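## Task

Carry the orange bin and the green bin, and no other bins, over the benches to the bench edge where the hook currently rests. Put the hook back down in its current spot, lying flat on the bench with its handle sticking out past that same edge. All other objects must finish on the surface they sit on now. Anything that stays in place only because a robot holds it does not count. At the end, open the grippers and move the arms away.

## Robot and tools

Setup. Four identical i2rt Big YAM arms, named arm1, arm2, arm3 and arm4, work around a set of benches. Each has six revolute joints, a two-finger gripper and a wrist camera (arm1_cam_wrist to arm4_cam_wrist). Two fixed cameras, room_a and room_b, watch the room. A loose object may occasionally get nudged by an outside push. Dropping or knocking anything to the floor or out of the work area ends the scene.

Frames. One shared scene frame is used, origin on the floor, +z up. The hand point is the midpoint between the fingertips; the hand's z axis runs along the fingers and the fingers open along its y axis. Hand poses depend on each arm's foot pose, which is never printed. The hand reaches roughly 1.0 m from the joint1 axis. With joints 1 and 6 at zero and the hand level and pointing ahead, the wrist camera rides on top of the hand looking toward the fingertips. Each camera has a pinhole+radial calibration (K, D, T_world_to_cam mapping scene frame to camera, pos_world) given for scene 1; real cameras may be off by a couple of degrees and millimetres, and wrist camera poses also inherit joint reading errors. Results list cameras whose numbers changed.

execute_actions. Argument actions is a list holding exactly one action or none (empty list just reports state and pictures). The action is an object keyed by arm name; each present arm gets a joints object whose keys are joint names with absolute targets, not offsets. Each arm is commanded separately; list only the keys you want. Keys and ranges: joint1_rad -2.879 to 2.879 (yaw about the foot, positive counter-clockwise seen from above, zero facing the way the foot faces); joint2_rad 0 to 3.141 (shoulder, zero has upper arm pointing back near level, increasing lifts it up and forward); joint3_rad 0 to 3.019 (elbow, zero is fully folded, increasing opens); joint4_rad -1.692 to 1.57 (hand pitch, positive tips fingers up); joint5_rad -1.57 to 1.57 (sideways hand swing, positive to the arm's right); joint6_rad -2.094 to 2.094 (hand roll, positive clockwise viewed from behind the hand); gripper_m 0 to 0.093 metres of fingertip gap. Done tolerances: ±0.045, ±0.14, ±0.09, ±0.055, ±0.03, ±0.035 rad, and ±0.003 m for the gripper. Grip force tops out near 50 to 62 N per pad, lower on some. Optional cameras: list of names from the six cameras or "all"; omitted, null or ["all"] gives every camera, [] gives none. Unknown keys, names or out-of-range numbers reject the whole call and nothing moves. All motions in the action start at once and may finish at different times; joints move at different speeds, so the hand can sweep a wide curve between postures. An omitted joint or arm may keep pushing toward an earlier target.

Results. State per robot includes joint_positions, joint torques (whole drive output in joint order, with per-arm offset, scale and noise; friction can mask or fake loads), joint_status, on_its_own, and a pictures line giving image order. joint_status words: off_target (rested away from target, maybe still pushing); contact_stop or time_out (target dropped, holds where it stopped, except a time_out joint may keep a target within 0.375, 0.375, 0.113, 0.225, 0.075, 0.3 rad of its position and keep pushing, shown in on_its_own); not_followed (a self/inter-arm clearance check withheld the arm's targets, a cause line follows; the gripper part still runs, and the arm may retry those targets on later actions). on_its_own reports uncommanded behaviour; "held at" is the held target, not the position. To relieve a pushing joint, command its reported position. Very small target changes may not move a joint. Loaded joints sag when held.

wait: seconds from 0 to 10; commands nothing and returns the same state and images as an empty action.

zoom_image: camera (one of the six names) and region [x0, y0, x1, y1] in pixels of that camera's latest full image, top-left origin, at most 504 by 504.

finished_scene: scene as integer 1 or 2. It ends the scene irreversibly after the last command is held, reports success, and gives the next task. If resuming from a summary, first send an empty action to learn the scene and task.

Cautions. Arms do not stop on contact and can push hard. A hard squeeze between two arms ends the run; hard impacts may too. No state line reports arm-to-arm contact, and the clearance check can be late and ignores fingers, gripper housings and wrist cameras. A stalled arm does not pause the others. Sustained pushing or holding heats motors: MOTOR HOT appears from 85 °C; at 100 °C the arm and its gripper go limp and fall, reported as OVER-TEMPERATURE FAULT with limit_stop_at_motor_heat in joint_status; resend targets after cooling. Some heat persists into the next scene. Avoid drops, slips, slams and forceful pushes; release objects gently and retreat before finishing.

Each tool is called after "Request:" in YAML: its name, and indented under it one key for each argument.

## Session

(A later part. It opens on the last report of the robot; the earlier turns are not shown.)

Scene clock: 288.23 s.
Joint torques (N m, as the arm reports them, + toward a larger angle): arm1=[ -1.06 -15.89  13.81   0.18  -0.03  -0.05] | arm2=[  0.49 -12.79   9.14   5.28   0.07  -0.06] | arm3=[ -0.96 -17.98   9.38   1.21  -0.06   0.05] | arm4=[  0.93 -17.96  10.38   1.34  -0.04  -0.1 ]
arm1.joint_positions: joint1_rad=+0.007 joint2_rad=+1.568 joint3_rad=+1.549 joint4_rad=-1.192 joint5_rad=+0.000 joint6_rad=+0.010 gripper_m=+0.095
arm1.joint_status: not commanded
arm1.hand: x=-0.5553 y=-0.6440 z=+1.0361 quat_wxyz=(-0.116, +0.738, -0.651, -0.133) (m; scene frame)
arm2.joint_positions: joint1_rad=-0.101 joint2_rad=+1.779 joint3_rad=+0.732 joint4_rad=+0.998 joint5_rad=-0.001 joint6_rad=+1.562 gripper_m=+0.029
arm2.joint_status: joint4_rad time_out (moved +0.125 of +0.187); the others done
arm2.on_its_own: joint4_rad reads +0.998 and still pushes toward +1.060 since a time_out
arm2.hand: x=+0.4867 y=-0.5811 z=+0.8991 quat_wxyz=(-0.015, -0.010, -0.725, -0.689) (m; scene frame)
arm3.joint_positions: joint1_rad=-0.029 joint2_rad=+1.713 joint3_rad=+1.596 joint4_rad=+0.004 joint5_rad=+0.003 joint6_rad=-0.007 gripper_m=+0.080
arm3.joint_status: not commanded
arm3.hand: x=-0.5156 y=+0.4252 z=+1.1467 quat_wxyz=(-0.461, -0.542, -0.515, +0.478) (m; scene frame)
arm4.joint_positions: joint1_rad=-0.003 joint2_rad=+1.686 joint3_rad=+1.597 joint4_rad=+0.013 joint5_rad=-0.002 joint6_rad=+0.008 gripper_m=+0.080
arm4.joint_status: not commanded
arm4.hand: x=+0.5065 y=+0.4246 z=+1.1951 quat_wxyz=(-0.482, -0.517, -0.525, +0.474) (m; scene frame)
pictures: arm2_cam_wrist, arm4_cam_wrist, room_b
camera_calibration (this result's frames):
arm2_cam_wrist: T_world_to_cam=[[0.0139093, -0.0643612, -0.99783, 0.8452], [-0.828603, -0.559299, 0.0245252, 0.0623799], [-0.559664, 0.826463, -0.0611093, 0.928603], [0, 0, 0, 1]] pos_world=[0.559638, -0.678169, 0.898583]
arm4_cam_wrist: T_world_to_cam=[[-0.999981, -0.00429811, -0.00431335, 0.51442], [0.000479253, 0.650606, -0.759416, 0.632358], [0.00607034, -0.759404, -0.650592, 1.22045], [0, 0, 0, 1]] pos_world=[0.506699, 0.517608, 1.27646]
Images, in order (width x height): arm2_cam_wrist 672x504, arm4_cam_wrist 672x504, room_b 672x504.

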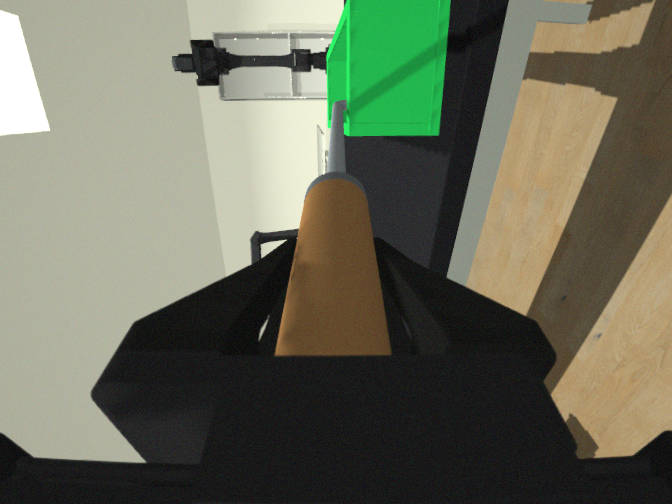

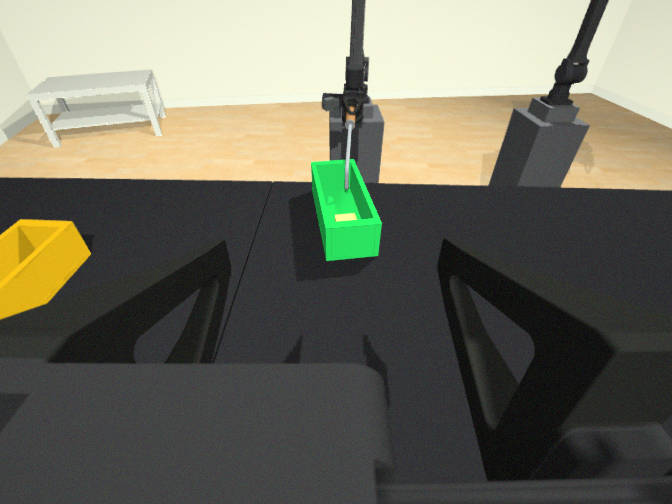

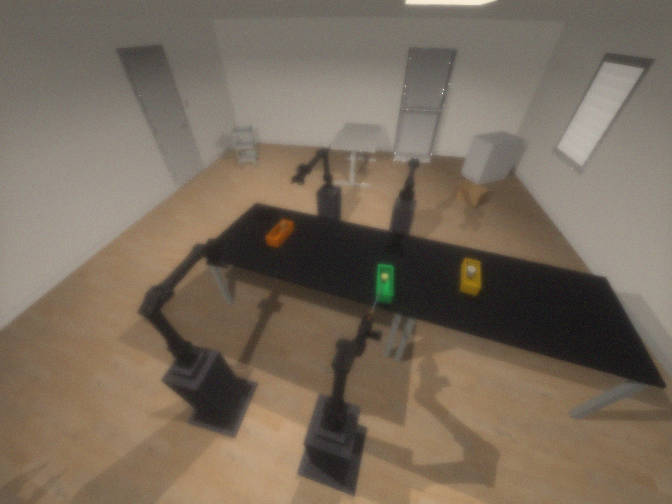

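Request:
execute_actions:
  actions:
    - {"arm2":{"joints":{"joint3_rad":1.0,"joint4_rad":1.02}}}
  cameras: ["arm4_cam_wrist"]

Request:
execute_actions:
  actions:
    - {"arm2":{"joints":{"joint1_rad":0.605,"joint2_rad":2.42,"joint3_rad":2.01,"joint4_rad":0.66,"joint5_rad":0.433,"joint6_rad":0.0}}}
  cameras: ["arm2_cam_wrist","arm4_cam_wrist"]

Scene clock: 295.60 s.
Joint torques (N m, as the arm reports them, + toward a larger angle): arm1=[ -1.32 -16.32  13.8    0.24  -0.02  -0.13] | arm2=[  0.73 -14.22  12.43   3.37   0.05  -0.05] | arm3=[ -0.99 -18.02   9.37   1.15  -0.06   0.06] | arm4=[  0.8  -17.72  10.26   1.63  -0.03  -0.07]
arm1.joint_positions: joint1_rad=+0.007 joint2_rad=+1.568 joint3_rad=+1.549 joint4_rad=-1.192 joint5_rad=+0.000 joint6_rad=+0.010 gripper_m=+0.095
arm1.joint_status: not commanded
arm1.hand: x=-0.5553 y=-0.6440 z=+1.0361 quat_wxyz=(-0.116, +0.738, -0.651, -0.133) (m; scene frame)
arm2.joint_positions: joint1_rad=-0.101 joint2_rad=+1.783 joint3_rad=+0.951 joint4_rad=+0.996 joint5_rad=-0.001 joint6_rad=+1.562 gripper_m=+0.029
arm2.joint_status: all done
arm2.hand: x=+0.4891 y=-0.5164 z=+1.0001 quat_wxyz=(-0.017, -0.009, -0.646, -0.763) (m; scene frame)
arm3.joint_positions: joint1_rad=-0.029 joint2_rad=+1.713 joint3_rad=+1.596 joint4_rad=+0.004 joint5_rad=+0.003 joint6_rad=-0.007 gripper_m=+0.080
arm3.joint_status: not commanded
arm3.hand: x=-0.5156 y=+0.4252 z=+1.1467 quat_wxyz=(-0.461, -0.542, -0.515, +0.478) (m; scene frame)
arm4.joint_positions: joint1_rad=-0.003 joint2_rad=+1.686 joint3_rad=+1.597 joint4_rad=+0.013 joint5_rad=-0.002 joint6_rad=+0.008 gripper_m=+0.080
arm4.joint_status: not commanded
arm4.hand: x=+0.5065 y=+0.4246 z=+1.1951 quat_wxyz=(-0.482, -0.517, -0.525, +0.474) (m; scene frame)
pictures: arm4_cam_wrist
camera_calibration (this result's frames):
arm4_cam_wrist: T_world_to_cam=[[-0.999981, -0.00429811, -0.00431335, 0.51442], [0.000479253, 0.650606, -0.759416, 0.632358], [0.00607034, -0.759404, -0.650592, 1.22045], [0, 0, 0, 1]] pos_world=[0.506699, 0.517608, 1.27646]
Images, in order (width x height): arm4_cam_wrist 672x504.

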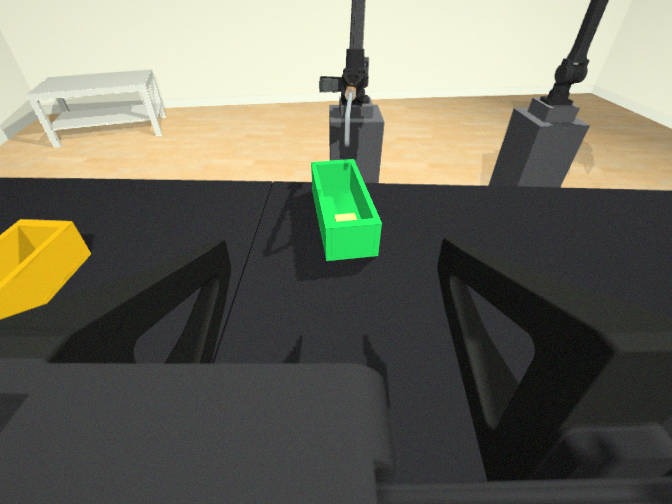

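Scene clock: 297.97 s.
Joint torques (N m, as the arm reports them, + toward a larger angle): arm1=[ -1.42 -16.51  14.05   0.28   0.    -0.1 ] | arm2=[  0.86 -24.35  16.07   2.77  -0.12  -0.18] | arm3=[ -1.19 -18.03   9.39   1.19  -0.04   0.05] | arm4=[ -0.16 -18.29  10.11   1.45  -0.03  -0.13]
arm1.joint_positions: joint1_rad=+0.007 joint2_rad=+1.568 joint3_rad=+1.549 joint4_rad=-1.192 joint5_rad=+0.000 joint6_rad=+0.010 gripper_m=+0.095
arm1.joint_status: not commanded
arm1.hand: x=-0.5553 y=-0.6440 z=+1.0361 quat_wxyz=(-0.116, +0.738, -0.651, -0.133) (m; scene frame)
arm2.joint_positions: joint1_rad=+0.605 joint2_rad=+2.474 joint3_rad=+1.936 joint4_rad=+0.647 joint5_rad=+0.435 joint6_rad=+0.013 gripper_m=+0.029
arm2.joint_status: all done
arm2.hand: x=-0.0474 y=-0.4182 z=+0.8962 quat_wxyz=(-0.443, +0.514, -0.433, -0.594) (m; scene frame)
arm3.joint_positions: joint1_rad=-0.029 joint2_rad=+1.713 joint3_rad=+1.596 joint4_rad=+0.004 joint5_rad=+0.003 joint6_rad=-0.007 gripper_m=+0.080
arm3.joint_status: not commanded
arm3.hand: x=-0.5156 y=+0.4252 z=+1.1467 quat_wxyz=(-0.461, -0.542, -0.515, +0.478) (m; scene frame)
arm4.joint_positions: joint1_rad=-0.003 joint2_rad=+1.686 joint3_rad=+1.597 joint4_rad=+0.013 joint5_rad=-0.002 joint6_rad=+0.008 gripper_m=+0.080
arm4.joint_status: not commanded
arm4.hand: x=+0.5065 y=+0.4246 z=+1.1951 quat_wxyz=(-0.482, -0.517, -0.525, +0.474) (m; scene frame)
pictures: arm2_cam_wrist, arm4_cam_wrist
camera_calibration (this result's frames):
arm2_cam_wrist: T_world_to_cam=[[0.974089, 0.22001, -0.0524153, 0.177353], [0.0677631, -0.505014, -0.860447, 0.569329], [-0.215777, 0.8346, -0.506837, 0.914081], [0, 0, 0, 1]] pos_world=[-0.0140998, -0.514392, 0.962463]
arm4_cam_wrist: T_world_to_cam=[[-0.999981, -0.00429811, -0.00431335, 0.51442], [0.000479253, 0.650606, -0.759416, 0.632358], [0.00607034, -0.759404, -0.650592, 1.22045], [0, 0, 0, 1]] pos_world=[0.506699, 0.517608, 1.27646]
Images, in order (width x height): arm2_cam_wrist 672x504, arm4_cam_wrist 672x504.

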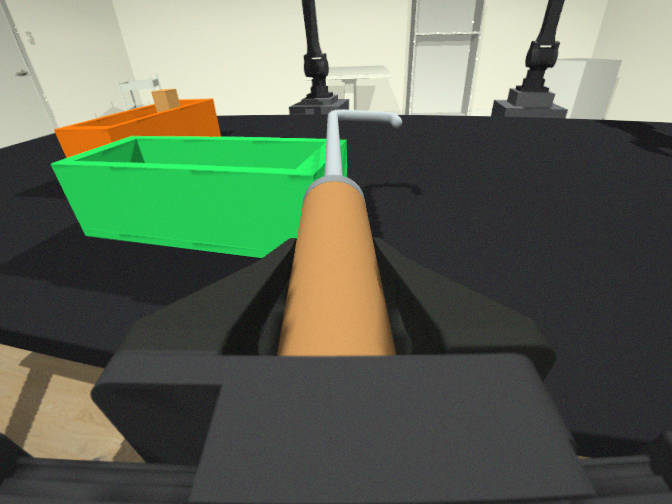

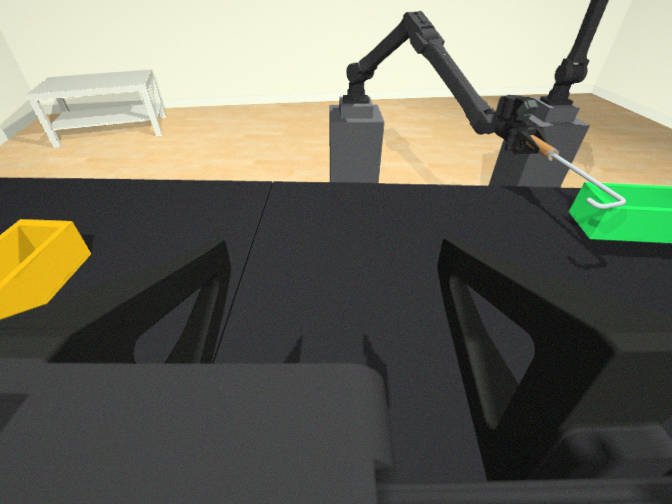

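Request:
execute_actions:
  actions: []
  cameras: ["arm3_cam_wrist","room_a","room_b"]

Scene clock: 300.33 s.
Joint torques (N m, as the arm reports them, + toward a larger angle): arm1=[ -0.78 -16.42  13.81   0.27  -0.01  -0.08] | arm2=[  0.41 -24.94  16.04   2.83  -0.12  -0.19] | arm3=[ -1.23 -18.26   9.28   1.16  -0.04   0.04] | arm4=[  0.04 -17.73  10.22   1.53   0.01  -0.12]
arm1.joint_positions: joint1_rad=+0.007 joint2_rad=+1.568 joint3_rad=+1.549 joint4_rad=-1.192 joint5_rad=+0.000 joint6_rad=+0.010 gripper_m=+0.095
arm1.joint_status: not commanded
arm1.hand: x=-0.5553 y=-0.6440 z=+1.0361 quat_wxyz=(-0.116, +0.738, -0.651, -0.133) (m; scene frame)
arm2.joint_positions: joint1_rad=+0.605 joint2_rad=+2.474 joint3_rad=+1.936 joint4_rad=+0.647 joint5_rad=+0.435 joint6_rad=+0.013 gripper_m=+0.029
arm2.joint_status: all done
arm2.hand: x=-0.0474 y=-0.4182 z=+0.8962 quat_wxyz=(-0.443, +0.514, -0.433, -0.594) (m; scene frame)
arm3.joint_positions: joint1_rad=-0.029 joint2_rad=+1.713 joint3_rad=+1.596 joint4_rad=+0.004 joint5_rad=+0.003 joint6_rad=-0.007 gripper_m=+0.080
arm3.joint_status: not commanded
arm3.hand: x=-0.5156 y=+0.4252 z=+1.1467 quat_wxyz=(-0.461, -0.542, -0.515, +0.478) (m; scene frame)
arm4.joint_positions: joint1_rad=-0.003 joint2_rad=+1.686 joint3_rad=+1.597 joint4_rad=+0.013 joint5_rad=-0.002 joint6_rad=+0.008 gripper_m=+0.080
arm4.joint_status: not commanded
arm4.hand: x=+0.5065 y=+0.4246 z=+1.1951 quat_wxyz=(-0.482, -0.517, -0.525, +0.474) (m; scene frame)
pictures: arm3_cam_wrist, room_a, room_b
camera_calibration (this result's frames):
arm3_cam_wrist: T_world_to_cam=[[-0.999129, 0.0401453, -0.0113506, -0.52133], [0.0354179, 0.672445, -0.739299, 0.586663], [-0.0220467, -0.739057, -0.673282, 1.20237], [0, 0, 0, 1]] pos_world=[-0.515146, 0.515054, 1.23734]
Images, in order (width x height): arm3_cam_wrist 672x504, room_a 672x504, room_b 672x504.

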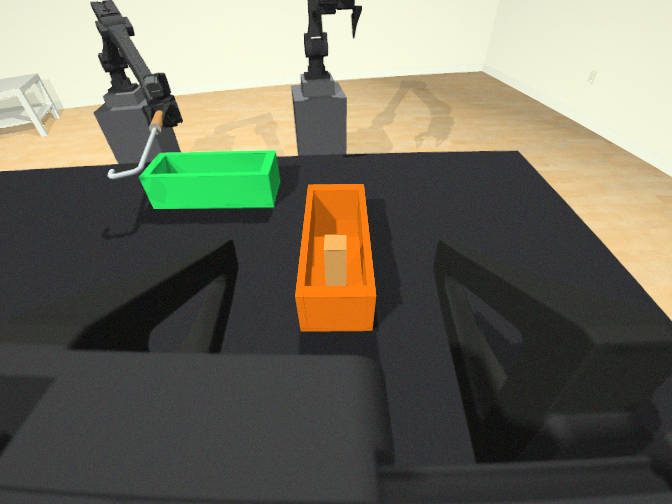

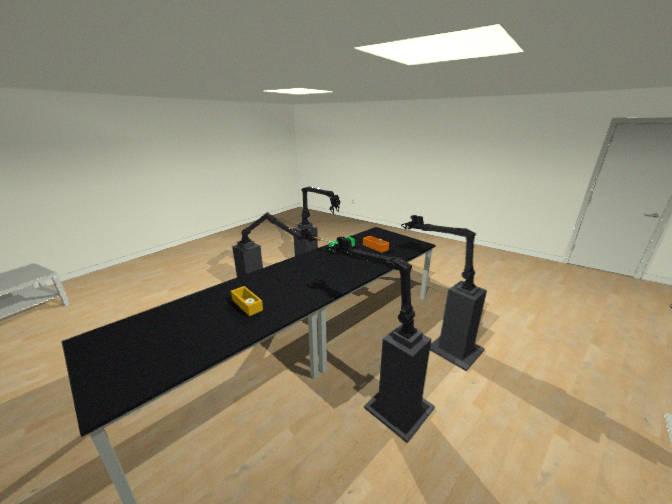

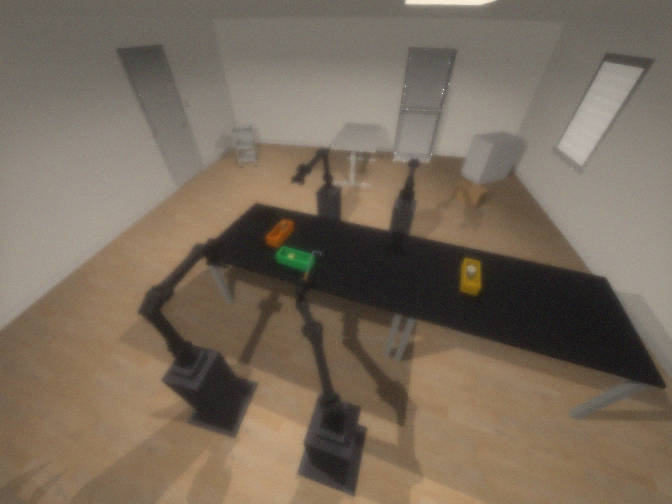

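Request:
execute_actions:
  actions:
    - {"arm2":{"joints":{"joint1_rad":0.495,"joint2_rad":2.205,"joint3_rad":1.61,"joint4_rad":0.85,"joint5_rad":0.0,"joint6_rad":1.57}}}
  cameras: ["arm2_cam_wrist","arm3_cam_wrist","room_b"]

Scene clock: 334.30 s.
Joint torques (N m, as the arm reports them, + toward a larger angle): arm1=[ -1.52 -15.74  13.76   0.34  -0.04  -0.05] | arm2=[  0.32 -21.24  12.46   4.94   0.    -0.04] | arm3=[ -0.89 -18.36   9.38   1.17  -0.06   0.06] | arm4=[  1.08 -17.7   10.31   1.39  -0.05  -0.11]
arm1.joint_positions: joint1_rad=+0.007 joint2_rad=+1.568 joint3_rad=+1.549 joint4_rad=-1.192 joint5_rad=+0.000 joint6_rad=+0.010 gripper_m=+0.095
arm1.joint_status: not commanded
arm1.hand: x=-0.5553 y=-0.6440 z=+1.0361 quat_wxyz=(-0.116, +0.738, -0.651, -0.133) (m; scene frame)
arm2.joint_positions: joint1_rad=+0.498 joint2_rad=+2.247 joint3_rad=+1.572 joint4_rad=+0.794 joint5_rad=+0.000 joint6_rad=+1.560 gripper_m=+0.029
arm2.joint_status: joint4_rad time_out (moved +0.147 of +0.203); the others done
arm2.on_its_own: joint4_rad reads +0.794 and still pushes toward +0.850 since a time_out
arm2.hand: x=+0.0094 y=-0.4606 z=+0.9294 quat_wxyz=(+0.203, +0.187, -0.637, -0.720) (m; scene frame)
arm3.joint_positions: joint1_rad=-0.029 joint2_rad=+1.713 joint3_rad=+1.596 joint4_rad=+0.004 joint5_rad=+0.003 joint6_rad=-0.007 gripper_m=+0.080
arm3.joint_status: not commanded
arm3.hand: x=-0.5156 y=+0.4252 z=+1.1467 quat_wxyz=(-0.461, -0.542, -0.515, +0.478) (m; scene frame)
arm4.joint_positions: joint1_rad=-0.003 joint2_rad=+1.686 joint3_rad=+1.597 joint4_rad=+0.013 joint5_rad=-0.002 joint6_rad=+0.008 gripper_m=+0.080
arm4.joint_status: not commanded
arm4.hand: x=+0.5065 y=+0.4246 z=+1.1951 quat_wxyz=(-0.482, -0.517, -0.525, +0.474) (m; scene frame)
pictures: arm2_cam_wrist, arm3_cam_wrist, room_b
camera_calibration (this result's frames):
arm2_cam_wrist: T_world_to_cam=[[-0.0400325, 0.0989062, -0.994291, 0.962241], [-0.372927, -0.924663, -0.0769651, -0.344687], [-0.926997, 0.367716, 0.0739014, 0.230382], [0, 0, 0, 1]] pos_world=[0.123542, -0.498607, 0.913193]
arm3_cam_wrist: T_world_to_cam=[[-0.999129, 0.0401453, -0.0113506, -0.52133], [0.0354179, 0.672445, -0.739299, 0.586663], [-0.0220467, -0.739057, -0.673282, 1.20237], [0, 0, 0, 1]] pos_world=[-0.515146, 0.515054, 1.23734]
Images, in order (width x height): arm2_cam_wrist 672x504, arm3_cam_wrist 672x504, room_b 672x504.

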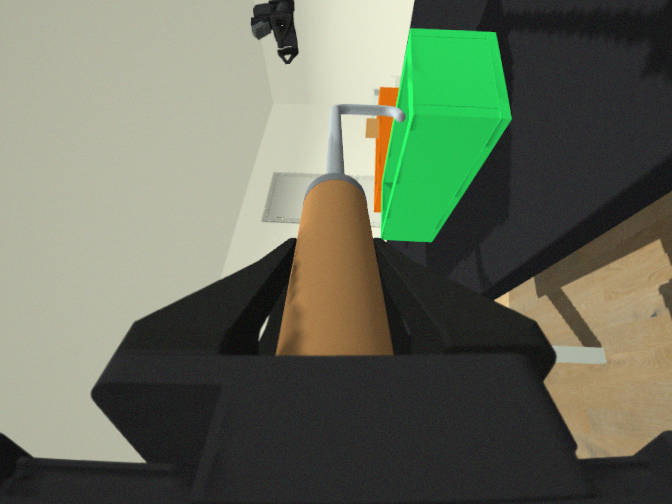

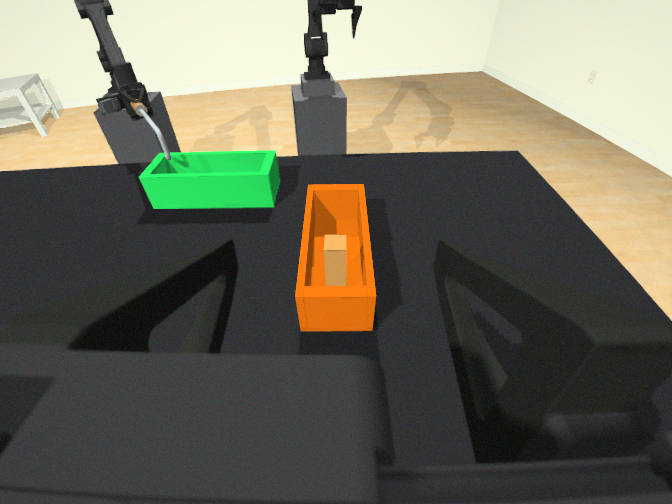

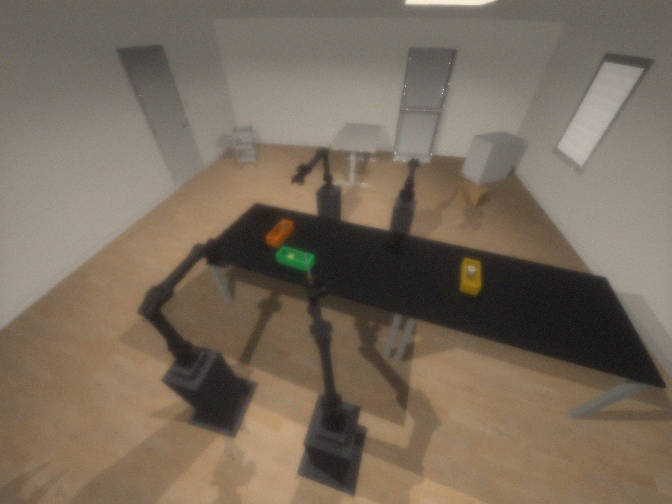

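Request:
execute_actions:
  actions:
    - {"arm2":{"joints":{"joint3_rad":1.84,"joint4_rad":0.78}}}
  cameras: []

Request:
execute_actions:
  actions:
    - {"arm2":{"joints":{"joint2_rad":2.325,"joint4_rad":0.58}}}
  cameras: ["arm2_cam_wrist","arm3_cam_wrist"]

Scene clock: 343.60 s.
Joint torques (N m, as the arm reports them, + toward a larger angle): arm1=[ -1.08 -16.79  13.78   0.17  -0.01  -0.07] | arm2=[  0.07 -22.43  16.49   3.3   -0.01  -0.06] | arm3=[ -0.96 -17.93   9.35   1.18  -0.06   0.05] | arm4=[  0.54 -17.67  10.15   1.33  -0.01  -0.1 ]
arm1.joint_positions: joint1_rad=+0.007 joint2_rad=+1.568 joint3_rad=+1.549 joint4_rad=-1.192 joint5_rad=+0.000 joint6_rad=+0.010 gripper_m=+0.095
arm1.joint_status: not commanded
arm1.hand: x=-0.5553 y=-0.6440 z=+1.0361 quat_wxyz=(-0.116, +0.738, -0.651, -0.133) (m; scene frame)
arm2.joint_positions: joint1_rad=+0.498 joint2_rad=+2.256 joint3_rad=+1.764 joint4_rad=+0.760 joint5_rad=+0.000 joint6_rad=+1.560 gripper_m=+0.029
arm2.joint_status: all done
arm2.hand: x=-0.0086 y=-0.4320 z=+1.0205 quat_wxyz=(+0.216, +0.171, -0.582, -0.765) (m; scene frame)
arm3.joint_positions: joint1_rad=-0.029 joint2_rad=+1.713 joint3_rad=+1.596 joint4_rad=+0.004 joint5_rad=+0.003 joint6_rad=-0.007 gripper_m=+0.080
arm3.joint_status: not commanded
arm3.hand: x=-0.5156 y=+0.4252 z=+1.1467 quat_wxyz=(-0.461, -0.542, -0.515, +0.478) (m; scene frame)
arm4.joint_positions: joint1_rad=-0.003 joint2_rad=+1.686 joint3_rad=+1.597 joint4_rad=+0.013 joint5_rad=-0.002 joint6_rad=+0.008 gripper_m=+0.080
arm4.joint_status: not commanded
arm4.hand: x=+0.5065 y=+0.4246 z=+1.1951 quat_wxyz=(-0.482, -0.517, -0.525, +0.474) (m; scene frame)
pictures: none
No camera images: the call's "cameras" was empty. Leave "cameras" out to get every camera's image.

Scene clock: 344.63 s.
Joint torques (N m, as the arm reports them, + toward a larger angle): arm1=[ -0.61 -16.11  13.88   0.35  -0.01  -0.12] | arm2=[  0.14 -23.35  14.89   2.34   0.04  -0.08] | arm3=[ -0.83 -18.08   9.44   1.14  -0.04   0.05] | arm4=[  1.65 -17.53  10.43   1.44  -0.03  -0.08]
arm1.joint_positions: joint1_rad=+0.007 joint2_rad=+1.568 joint3_rad=+1.549 joint4_rad=-1.192 joint5_rad=+0.000 joint6_rad=+0.010 gripper_m=+0.095
arm1.joint_status: not commanded
arm1.hand: x=-0.5553 y=-0.6440 z=+1.0361 quat_wxyz=(-0.116, +0.738, -0.651, -0.133) (m; scene frame)
arm2.joint_positions: joint1_rad=+0.498 joint2_rad=+2.368 joint3_rad=+1.778 joint4_rad=+0.583 joint5_rad=+0.000 joint6_rad=+1.563 gripper_m=+0.029
arm2.joint_status: all done
arm2.hand: x=-0.0169 y=-0.4190 z=+0.8878 quat_wxyz=(+0.193, +0.199, -0.681, -0.678) (m; scene frame)
arm3.joint_positions: joint1_rad=-0.029 joint2_rad=+1.713 joint3_rad=+1.596 joint4_rad=+0.004 joint5_rad=+0.003 joint6_rad=-0.007 gripper_m=+0.080
arm3.joint_status: not commanded
arm3.hand: x=-0.5156 y=+0.4252 z=+1.1467 quat_wxyz=(-0.461, -0.542, -0.515, +0.478) (m; scene frame)
arm4.joint_positions: joint1_rad=-0.003 joint2_rad=+1.686 joint3_rad=+1.597 joint4_rad=+0.013 joint5_rad=-0.002 joint6_rad=+0.008 gripper_m=+0.080
arm4.joint_status: not commanded
arm4.hand: x=+0.5065 y=+0.4246 z=+1.1951 quat_wxyz=(-0.482, -0.517, -0.525, +0.474) (m; scene frame)
pictures: arm2_cam_wrist, arm3_cam_wrist
camera_calibration (this result's frames):
arm2_cam_wrist: T_world_to_cam=[[0.0234697, -0.00915603, -0.999683, 0.876346], [-0.369884, -0.929078, -0.000174437, -0.389192], [-0.928781, 0.369771, -0.0251918, 0.282612], [0, 0, 0, 1]] pos_world=[0.0979616, -0.458068, 0.88312]
arm3_cam_wrist: T_world_to_cam=[[-0.999129, 0.0401453, -0.0113506, -0.52133], [0.0354179, 0.672445, -0.739299, 0.586663], [-0.0220467, -0.739057, -0.673282, 1.20237], [0, 0, 0, 1]] pos_world=[-0.515146, 0.515054, 1.23734]
Images, in order (width x height): arm2_cam_wrist 672x504, arm3_cam_wrist 672x504.

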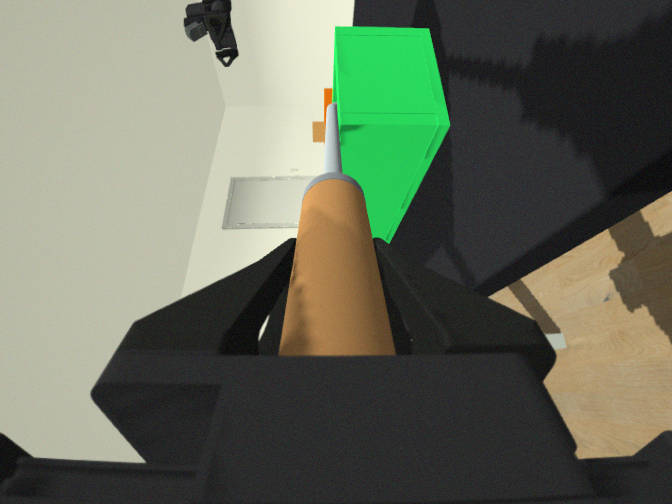

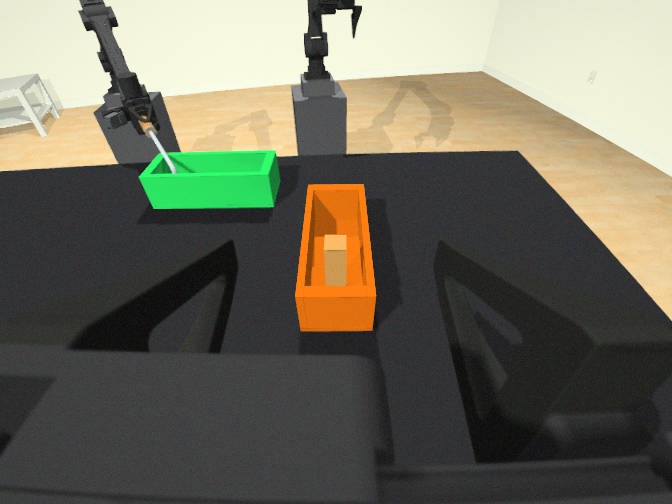

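Request:
execute_actions:
  actions:
    - {"arm2":{"joints":{"joint1_rad":0.37,"joint2_rad":2.10,"joint3_rad":1.43,"joint4_rad":0.76}}}
  cameras: ["arm2_cam_wrist","room_b"]

Scene clock: 351.43 s.
Joint torques (N m, as the arm reports them, + toward a larger angle): arm1=[ -1.52 -15.4   13.81   0.28  -0.06  -0.14] | arm2=[  0.51 -19.53  11.73   4.99  -0.03  -0.14] | arm3=[ -1.13 -18.29   9.39   1.2   -0.05   0.04] | arm4=[  0.24 -16.97  10.27   1.43   0.01  -0.13]
arm1.joint_positions: joint1_rad=+0.007 joint2_rad=+1.568 joint3_rad=+1.549 joint4_rad=-1.192 joint5_rad=+0.000 joint6_rad=+0.010 gripper_m=+0.095
arm1.joint_status: not commanded
arm1.hand: x=-0.5553 y=-0.6440 z=+1.0361 quat_wxyz=(-0.116, +0.738, -0.651, -0.133) (m; scene frame)
arm2.joint_positions: joint1_rad=+0.366 joint2_rad=+2.144 joint3_rad=+1.395 joint4_rad=+0.702 joint5_rad=+0.001 joint6_rad=+1.568 gripper_m=+0.029
arm2.joint_status: joint4_rad time_out (moved +0.119 of +0.177); the others done
arm2.on_its_own: joint4_rad reads +0.702 and still pushes toward +0.760 since a time_out
arm2.hand: x=+0.1273 y=-0.4476 z=+0.8955 quat_wxyz=(+0.146, +0.155, -0.707, -0.674) (m; scene frame)
arm3.joint_positions: joint1_rad=-0.029 joint2_rad=+1.713 joint3_rad=+1.596 joint4_rad=+0.004 joint5_rad=+0.003 joint6_rad=-0.007 gripper_m=+0.080
arm3.joint_status: not commanded
arm3.hand: x=-0.5156 y=+0.4252 z=+1.1467 quat_wxyz=(-0.461, -0.542, -0.515, +0.478) (m; scene frame)
arm4.joint_positions: joint1_rad=-0.003 joint2_rad=+1.686 joint3_rad=+1.597 joint4_rad=+0.013 joint5_rad=-0.002 joint6_rad=+0.008 gripper_m=+0.080
arm4.joint_status: not commanded
arm4.hand: x=+0.5065 y=+0.4246 z=+1.1951 quat_wxyz=(-0.482, -0.517, -0.525, +0.474) (m; scene frame)
pictures: arm2_cam_wrist, room_b
camera_calibration (this result's frames):
arm2_cam_wrist: T_world_to_cam=[[0.0349154, -0.0511903, -0.998078, 0.858657], [-0.490546, -0.870981, 0.027511, -0.345843], [-0.870716, 0.488643, -0.0555218, 0.500288], [0, 0, 0, 1]] pos_world=[0.235977, -0.50173, 0.894298]
Images, in order (width x height): arm2_cam_wrist 672x504, room_b 672x504.

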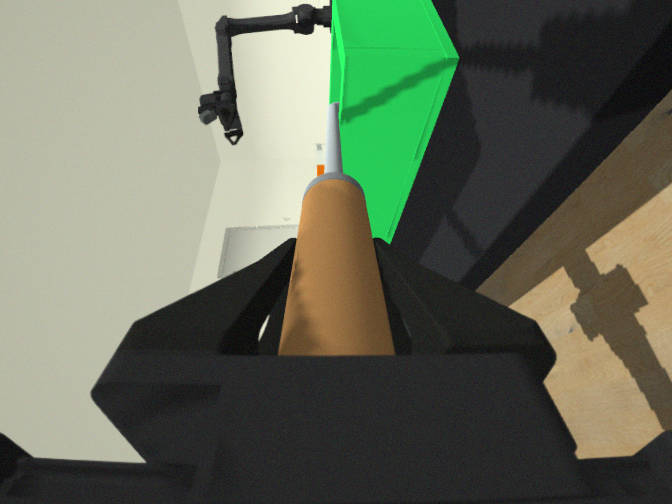

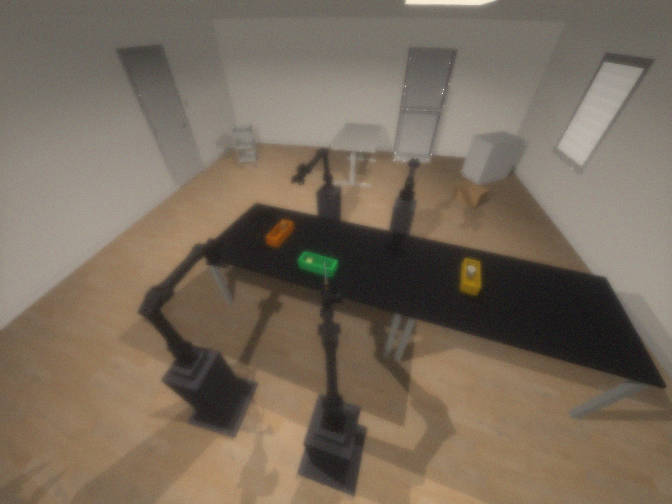

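Request:
execute_actions:
  actions:
    - {"arm2":{"joints":{"joint1_rad":0.19,"joint2_rad":1.94,"joint3_rad":1.125,"joint4_rad":0.91}}}
  cameras: ["arm2_cam_wrist","room_b"]

Scene clock: 357.33 s.
Joint torques (N m, as the arm reports them, + toward a larger angle): arm1=[ -1.2  -16.31  14.06   0.32  -0.05  -0.1 ] | arm2=[  0.01 -17.39  10.45   5.28   0.07  -0.16] | arm3=[ -0.84 -18.25   9.43   1.18  -0.06   0.05] | arm4=[  0.98 -17.52  10.18   1.39  -0.04  -0.11]
arm1.joint_positions: joint1_rad=+0.007 joint2_rad=+1.568 joint3_rad=+1.549 joint4_rad=-1.192 joint5_rad=+0.000 joint6_rad=+0.010 gripper_m=+0.095
arm1.joint_status: not commanded
arm1.hand: x=-0.5553 y=-0.6440 z=+1.0361 quat_wxyz=(-0.116, +0.738, -0.651, -0.133) (m; scene frame)
arm2.joint_positions: joint1_rad=+0.192 joint2_rad=+1.987 joint3_rad=+1.093 joint4_rad=+0.846 joint5_rad=+0.000 joint6_rad=+1.573 gripper_m=+0.029
arm2.joint_status: joint4_rad time_out (moved +0.144 of +0.208); the others done
arm2.on_its_own: joint4_rad reads +0.846 and still pushes toward +0.910 since a time_out
arm2.hand: x=+0.2821 y=-0.4854 z=+0.8952 quat_wxyz=(+0.089, +0.092, -0.718, -0.684) (m; scene frame)
arm3.joint_positions: joint1_rad=-0.029 joint2_rad=+1.713 joint3_rad=+1.596 joint4_rad=+0.004 joint5_rad=+0.003 joint6_rad=-0.007 gripper_m=+0.080
arm3.joint_status: not commanded
arm3.hand: x=-0.5156 y=+0.4252 z=+1.1467 quat_wxyz=(-0.461, -0.542, -0.515, +0.478) (m; scene frame)
arm4.joint_positions: joint1_rad=-0.003 joint2_rad=+1.686 joint3_rad=+1.597 joint4_rad=+0.013 joint5_rad=-0.002 joint6_rad=+0.008 gripper_m=+0.080
arm4.joint_status: not commanded
arm4.hand: x=+0.5065 y=+0.4246 z=+1.1951 quat_wxyz=(-0.482, -0.517, -0.525, +0.474) (m; scene frame)
pictures: arm2_cam_wrist, room_b
camera_calibration (this result's frames):
arm2_cam_wrist: T_world_to_cam=[[0.021337, -0.0583754, -0.998067, 0.851389], [-0.63305, -0.773462, 0.0317051, -0.219047], [-0.773817, 0.631149, -0.0534579, 0.693461], [0, 0, 0, 1]] pos_world=[0.379778, -0.557402, 0.893759]
Images, in order (width x height): arm2_cam_wrist 672x504, room_b 672x504.

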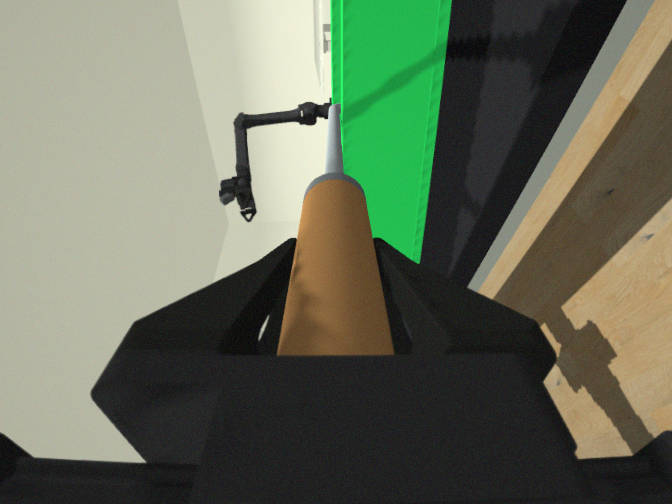

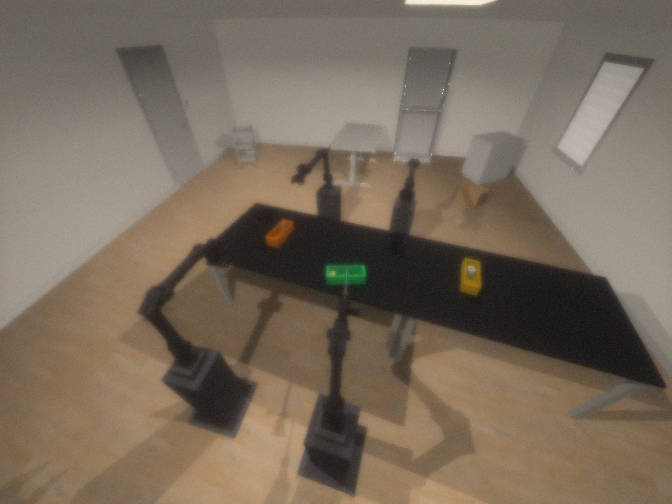

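Request:
execute_actions:
  actions:
    - {"arm2":{"joints":{"joint1_rad":0.07,"joint2_rad":1.805,"joint3_rad":0.875,"joint4_rad":1.03}}}
  cameras: ["arm2_cam_wrist","room_b","arm4_cam_wrist"]

Scene clock: 364.37 s.
Joint torques (N m, as the arm reports them, + toward a larger angle): arm1=[ -1.42 -16.16  13.78   0.22  -0.03  -0.12] | arm2=[  0.35 -13.81   9.49   5.32  -0.04  -0.17] | arm3=[ -0.97 -18.07   9.37   1.22  -0.08   0.04] | arm4=[  0.89 -17.06  10.34   1.58   0.    -0.13]
arm1.joint_positions: joint1_rad=+0.007 joint2_rad=+1.568 joint3_rad=+1.549 joint4_rad=-1.192 joint5_rad=+0.000 joint6_rad=+0.010 gripper_m=+0.095
arm1.joint_status: not commanded
arm1.hand: x=-0.5553 y=-0.6440 z=+1.0361 quat_wxyz=(-0.116, +0.738, -0.651, -0.133) (m; scene frame)
arm2.joint_positions: joint1_rad=+0.066 joint2_rad=+1.844 joint3_rad=+0.845 joint4_rad=+0.966 joint5_rad=+0.001 joint6_rad=+1.573 gripper_m=+0.029
arm2.joint_status: joint4_rad time_out (moved +0.121 of +0.184); the others done
arm2.on_its_own: joint4_rad reads +0.966 and still pushes toward +1.030 since a time_out
arm2.hand: x=+0.3819 y=-0.5471 z=+0.9034 quat_wxyz=(+0.045, +0.045, -0.717, -0.694) (m; scene frame)
arm3.joint_positions: joint1_rad=-0.029 joint2_rad=+1.713 joint3_rad=+1.596 joint4_rad=+0.004 joint5_rad=+0.003 joint6_rad=-0.007 gripper_m=+0.080
arm3.joint_status: not commanded
arm3.hand: x=-0.5156 y=+0.4252 z=+1.1467 quat_wxyz=(-0.461, -0.542, -0.515, +0.478) (m; scene frame)
arm4.joint_positions: joint1_rad=-0.003 joint2_rad=+1.686 joint3_rad=+1.597 joint4_rad=+0.013 joint5_rad=-0.002 joint6_rad=+0.008 gripper_m=+0.080
arm4.joint_status: not commanded
arm4.hand: x=+0.5065 y=+0.4246 z=+1.1951 quat_wxyz=(-0.482, -0.517, -0.525, +0.474) (m; scene frame)
pictures: arm2_cam_wrist, arm4_cam_wrist, room_b
camera_calibration (this result's frames):
arm2_cam_wrist: T_world_to_cam=[[0.0113507, -0.0444331, -0.998948, 0.866079], [-0.726148, -0.687176, 0.0223146, -0.112559], [-0.687445, 0.725131, -0.0400649, 0.816473], [0, 0, 0, 1]] pos_world=[0.469714, -0.630915, 0.900391]
arm4_cam_wrist: T_world_to_cam=[[-0.999981, -0.00429811, -0.00431335, 0.51442], [0.000479253, 0.650606, -0.759416, 0.632358], [0.00607034, -0.759404, -0.650592, 1.22045], [0, 0, 0, 1]] pos_world=[0.506699, 0.517608, 1.27646]
Images, in order (width x height): arm2_cam_wrist 672x504, arm4_cam_wrist 672x504, room_b 672x504.

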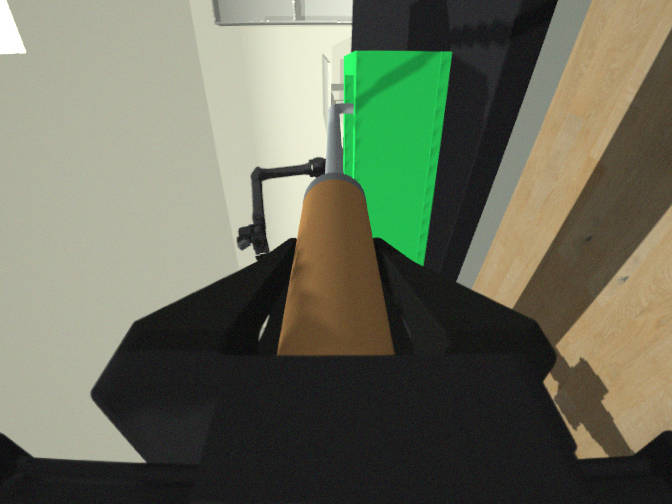

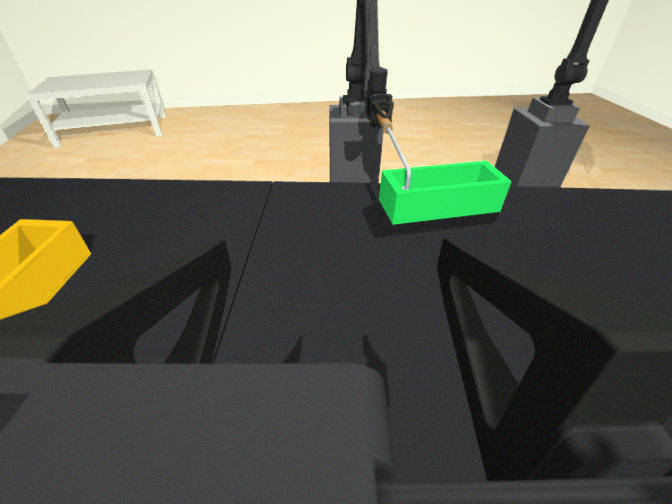

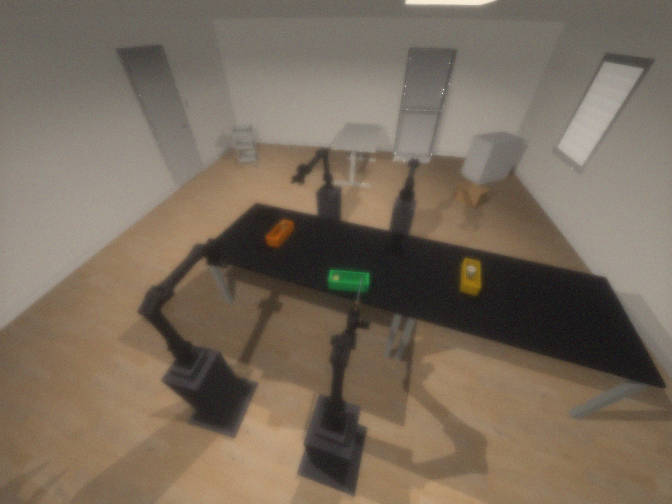

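Request:
execute_actions:
  actions:
    - {"arm2":{"joints":{"joint2_rad":1.745,"joint3_rad":0.77}}}
  cameras: ["arm2_cam_wrist","room_b","arm4_cam_wrist"]

Scene clock: 370.17 s.
Joint torques (N m, as the arm reports them, + toward a larger angle): arm1=[ -0.92 -16.    14.08   0.36   0.02  -0.04] | arm2=[  0.84 -13.21   8.51   4.95  -0.02  -0.17] | arm3=[ -0.84 -18.02   9.38   1.17  -0.06   0.03] | arm4=[  0.18 -17.47  10.3    1.51  -0.01  -0.13]
arm1.joint_positions: joint1_rad=+0.007 joint2_rad=+1.568 joint3_rad=+1.549 joint4_rad=-1.192 joint5_rad=+0.000 joint6_rad=+0.010 gripper_m=+0.095
arm1.joint_status: not commanded
arm1.hand: x=-0.5553 y=-0.6440 z=+1.0361 quat_wxyz=(-0.116, +0.738, -0.651, -0.133) (m; scene frame)
arm2.joint_positions: joint1_rad=+0.066 joint2_rad=+1.789 joint3_rad=+0.749 joint4_rad=+0.974 joint5_rad=+0.001 joint6_rad=+1.573 gripper_m=+0.029
arm2.joint_status: all done
arm2.on_its_own: joint4_rad reads +0.974 and still pushes toward +1.030 since a time_out
arm2.hand: x=+0.3862 y=-0.5800 z=+0.8950 quat_wxyz=(+0.045, +0.046, -0.729, -0.682) (m; scene frame)
arm3.joint_positions: joint1_rad=-0.029 joint2_rad=+1.713 joint3_rad=+1.596 joint4_rad=+0.004 joint5_rad=+0.003 joint6_rad=-0.007 gripper_m=+0.080
arm3.joint_status: not commanded
arm3.hand: x=-0.5156 y=+0.4252 z=+1.1467 quat_wxyz=(-0.461, -0.542, -0.515, +0.478) (m; scene frame)
arm4.joint_positions: joint1_rad=-0.003 joint2_rad=+1.686 joint3_rad=+1.597 joint4_rad=+0.013 joint5_rad=-0.002 joint6_rad=+0.008 gripper_m=+0.080
arm4.joint_status: not commanded
arm4.hand: x=+0.5065 y=+0.4246 z=+1.1951 quat_wxyz=(-0.482, -0.517, -0.525, +0.474) (m; scene frame)
pictures: arm2_cam_wrist, arm4_cam_wrist, room_b
camera_calibration (this result's frames):
arm2_cam_wrist: T_world_to_cam=[[0.0158109, -0.0787881, -0.996766, 0.832548], [-0.726289, -0.686061, 0.0427083, -0.149448], [-0.687207, 0.723265, -0.0680702, 0.866841], [0, 0, 0, 1]] pos_world=[0.473994, -0.663892, 0.895244]
arm4_cam_wrist: T_world_to_cam=[[-0.999981, -0.00429811, -0.00431335, 0.51442], [0.000479253, 0.650606, -0.759416, 0.632358], [0.00607034, -0.759404, -0.650592, 1.22045], [0, 0, 0, 1]] pos_world=[0.506699, 0.517608, 1.27646]
Images, in order (width x height): arm2_cam_wrist 672x504, arm4_cam_wrist 672x504, room_b 672x504.

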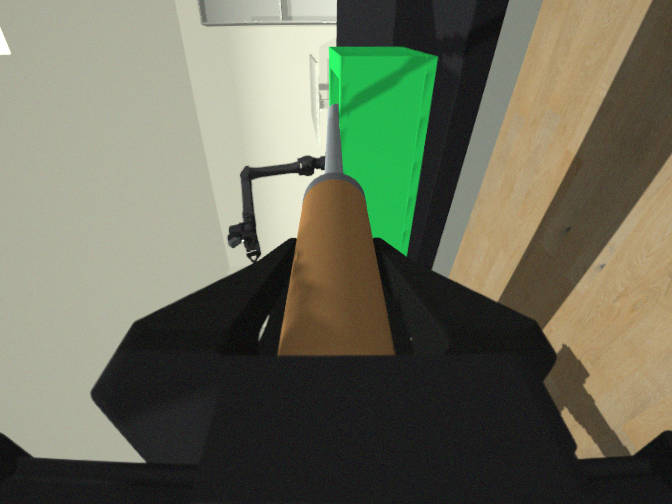

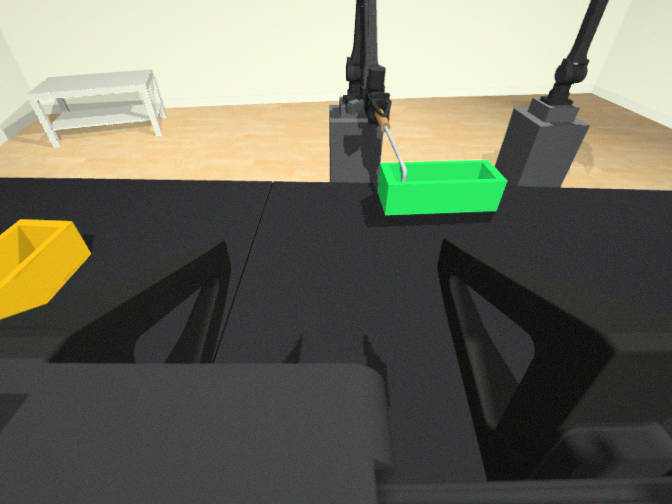

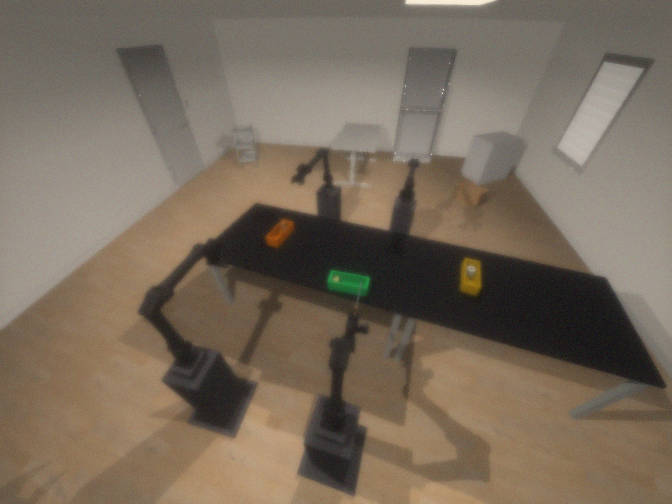

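Request:
execute_actions:
  actions:
    - {"arm2":{"joints":{"joint3_rad":2.02}},"arm1":{"joints":{"joint3_rad":1.8,"joint4_rad":0.77,"joint5_rad":-1.0,"joint1_rad":-0.3}}}
  cameras: ["room_b"]

Request:
execute_actions:
  actions:
    - {"arm2":{"joints":{"joint1_rad":0.60,"joint2_rad":2.36,"joint4_rad":0.67,"joint5_rad":0.433,"joint6_rad":-0.02}},"arm1":{"joints":{"joint2_rad":2.1}}}
  cameras: ["arm2_cam_wrist","room_b"]

Scene clock: 384.97 s.
Joint torques (N m, as the arm reports them, + toward a larger angle): arm1=[ -0.36 -15.16  14.76   0.73   0.31   0.  ] | arm2=[  0.7  -15.12  15.37   2.04  -0.11  -0.11] | arm3=[ -1.2  -18.38   9.41   1.18  -0.06   0.04] | arm4=[  0.44 -18.2   10.32   1.45  -0.02  -0.06]
arm1.joint_positions: joint1_rad=-0.301 joint2_rad=+1.566 joint3_rad=+1.765 joint4_rad=+0.760 joint5_rad=-0.997 joint6_rad=+0.009 gripper_m=+0.095
arm1.joint_status: all done
arm1.hand: x=-0.5271 y=-0.6195 z=+1.4863 quat_wxyz=(-0.545, +0.521, +0.088, -0.651) (m; scene frame)
arm2.joint_positions: joint1_rad=+0.066 joint2_rad=+1.770 joint3_rad=+1.954 joint4_rad=+1.006 joint5_rad=+0.001 joint6_rad=+1.573 gripper_m=+0.029
arm2.joint_status: all done
arm2.hand: x=+0.3835 y=-0.5584 z=+1.5420 quat_wxyz=(+0.064, +0.012, -0.189, -0.980) (m; scene frame)
arm3.joint_positions: joint1_rad=-0.029 joint2_rad=+1.713 joint3_rad=+1.596 joint4_rad=+0.004 joint5_rad=+0.003 joint6_rad=-0.007 gripper_m=+0.080
arm3.joint_status: not commanded
arm3.hand: x=-0.5156 y=+0.4252 z=+1.1467 quat_wxyz=(-0.461, -0.542, -0.515, +0.478) (m; scene frame)
arm4.joint_positions: joint1_rad=-0.003 joint2_rad=+1.686 joint3_rad=+1.597 joint4_rad=+0.013 joint5_rad=-0.002 joint6_rad=+0.008 gripper_m=+0.080
arm4.joint_status: not commanded
arm4.hand: x=+0.5065 y=+0.4246 z=+1.1951 quat_wxyz=(-0.482, -0.517, -0.525, +0.474) (m; scene frame)
pictures: room_b
Images, in order (width x height): room_b 672x504.

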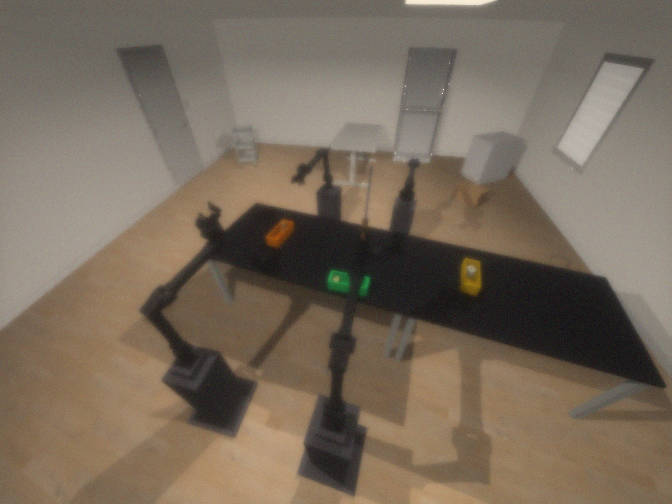

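Scene clock: 387.23 s.
Joint torques (N m, as the arm reports them, + toward a larger angle): arm1=[ -0.26 -23.41  14.72   1.16   0.15   0.  ] | arm2=[  0.15 -23.85  16.24   4.27  -0.14  -0.17] | arm3=[ -0.95 -18.21   9.37   1.17  -0.06   0.06] | arm4=[  0.05 -17.66  10.45   1.41  -0.01  -0.07]
arm1.joint_positions: joint1_rad=-0.301 joint2_rad=+2.086 joint3_rad=+1.768 joint4_rad=+0.763 joint5_rad=-0.999 joint6_rad=+0.009 gripper_m=+0.095
arm1.joint_status: all done
arm1.hand: x=-0.4880 y=-0.4011 z=+1.1422 quat_wxyz=(-0.400, +0.613, -0.102, -0.674) (m; scene frame)
arm2.joint_positions: joint1_rad=+0.603 joint2_rad=+2.403 joint3_rad=+1.947 joint4_rad=+0.626 joint5_rad=+0.435 joint6_rad=-0.007 gripper_m=+0.029
arm2.joint_status: all done
arm2.hand: x=-0.0461 y=-0.4182 z=+0.9615 quat_wxyz=(-0.453, +0.495, -0.422, -0.609) (m; scene frame)
arm3.joint_positions: joint1_rad=-0.029 joint2_rad=+1.713 joint3_rad=+1.596 joint4_rad=+0.004 joint5_rad=+0.003 joint6_rad=-0.007 gripper_m=+0.080
arm3.joint_status: not commanded
arm3.hand: x=-0.5156 y=+0.4252 z=+1.1467 quat_wxyz=(-0.461, -0.542, -0.515, +0.478) (m; scene frame)
arm4.joint_positions: joint1_rad=-0.003 joint2_rad=+1.686 joint3_rad=+1.597 joint4_rad=+0.013 joint5_rad=-0.002 joint6_rad=+0.008 gripper_m=+0.080
arm4.joint_status: not commanded
arm4.hand: x=+0.5065 y=+0.4246 z=+1.1951 quat_wxyz=(-0.482, -0.517, -0.525, +0.474) (m; scene frame)
pictures: arm2_cam_wrist, room_b
camera_calibration (this result's frames):
arm2_cam_wrist: T_world_to_cam=[[0.973895, 0.219303, -0.0586119, 0.185155], [0.0499152, -0.45877, -0.887152, 0.669697], [-0.221445, 0.861067, -0.45774, 0.910997], [0, 0, 0, 1]] pos_world=[-0.0120136, -0.517797, 1.02198]
Images, in order (width x height): arm2_cam_wrist 672x504, room_b 672x504.

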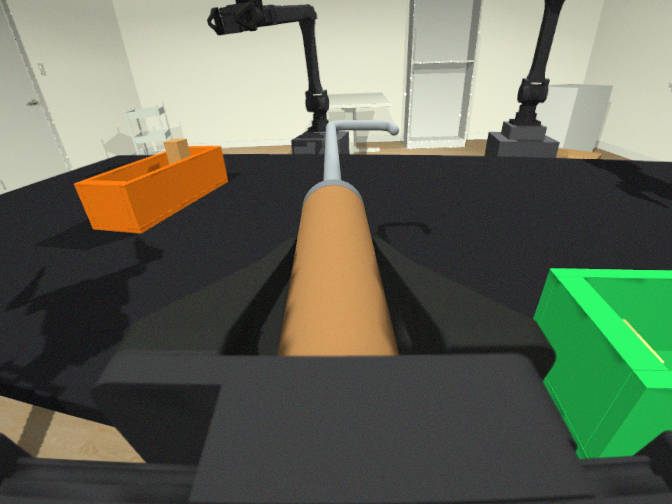

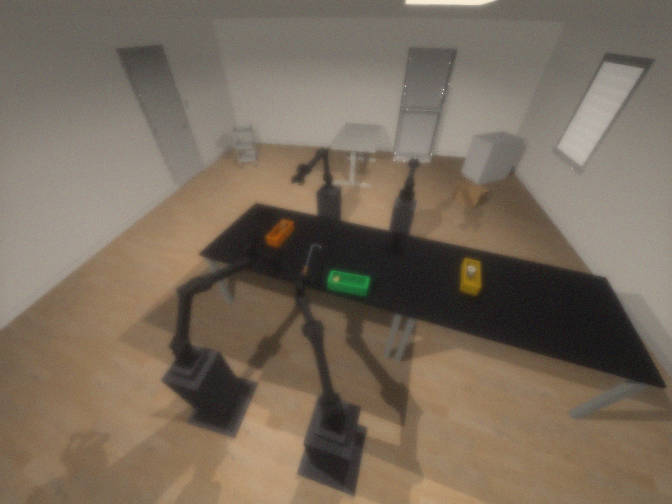

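Request:
execute_actions:
  actions:
    - {"arm2":{"joints":{"joint2_rad":2.50}}}
  cameras: []

Scene clock: 392.30 s.
Joint torques (N m, as the arm reports them, + toward a larger angle): arm1=[ -0.81 -23.24  14.69   1.13   0.16  -0.02] | arm2=[  0.33 -25.88  15.21   4.2   -0.05  -0.17] | arm3=[ -0.97 -18.18   9.42   1.24  -0.07   0.05] | arm4=[  0.8  -18.16  10.34   1.54  -0.04  -0.11]
arm1.joint_positions: joint1_rad=-0.301 joint2_rad=+2.086 joint3_rad=+1.768 joint4_rad=+0.763 joint5_rad=-0.999 joint6_rad=+0.009 gripper_m=+0.095
arm1.joint_status: not commanded
arm1.hand: x=-0.4880 y=-0.4011 z=+1.1422 quat_wxyz=(-0.400, +0.613, -0.102, -0.674) (m; scene frame)
arm2.joint_positions: joint1_rad=+0.603 joint2_rad=+2.563 joint3_rad=+1.952 joint4_rad=+0.629 joint5_rad=+0.435 joint6_rad=-0.009 gripper_m=+0.029
arm2.joint_status: all done
arm2.hand: x=-0.0473 y=-0.4169 z=+0.8216 quat_wxyz=(-0.443, +0.550, -0.435, -0.559) (m; scene frame)
arm3.joint_positions: joint1_rad=-0.029 joint2_rad=+1.713 joint3_rad=+1.596 joint4_rad=+0.004 joint5_rad=+0.003 joint6_rad=-0.007 gripper_m=+0.080
arm3.joint_status: not commanded
arm3.hand: x=-0.5156 y=+0.4252 z=+1.1467 quat_wxyz=(-0.461, -0.542, -0.515, +0.478) (m; scene frame)
arm4.joint_positions: joint1_rad=-0.003 joint2_rad=+1.686 joint3_rad=+1.597 joint4_rad=+0.013 joint5_rad=-0.002 joint6_rad=+0.008 gripper_m=+0.080
arm4.joint_status: not commanded
arm4.hand: x=+0.5065 y=+0.4246 z=+1.1951 quat_wxyz=(-0.482, -0.517, -0.525, +0.474) (m; scene frame)
pictures: none
No camera images: the call's "cameras" was empty. Leave "cameras" out to get every camera's image.


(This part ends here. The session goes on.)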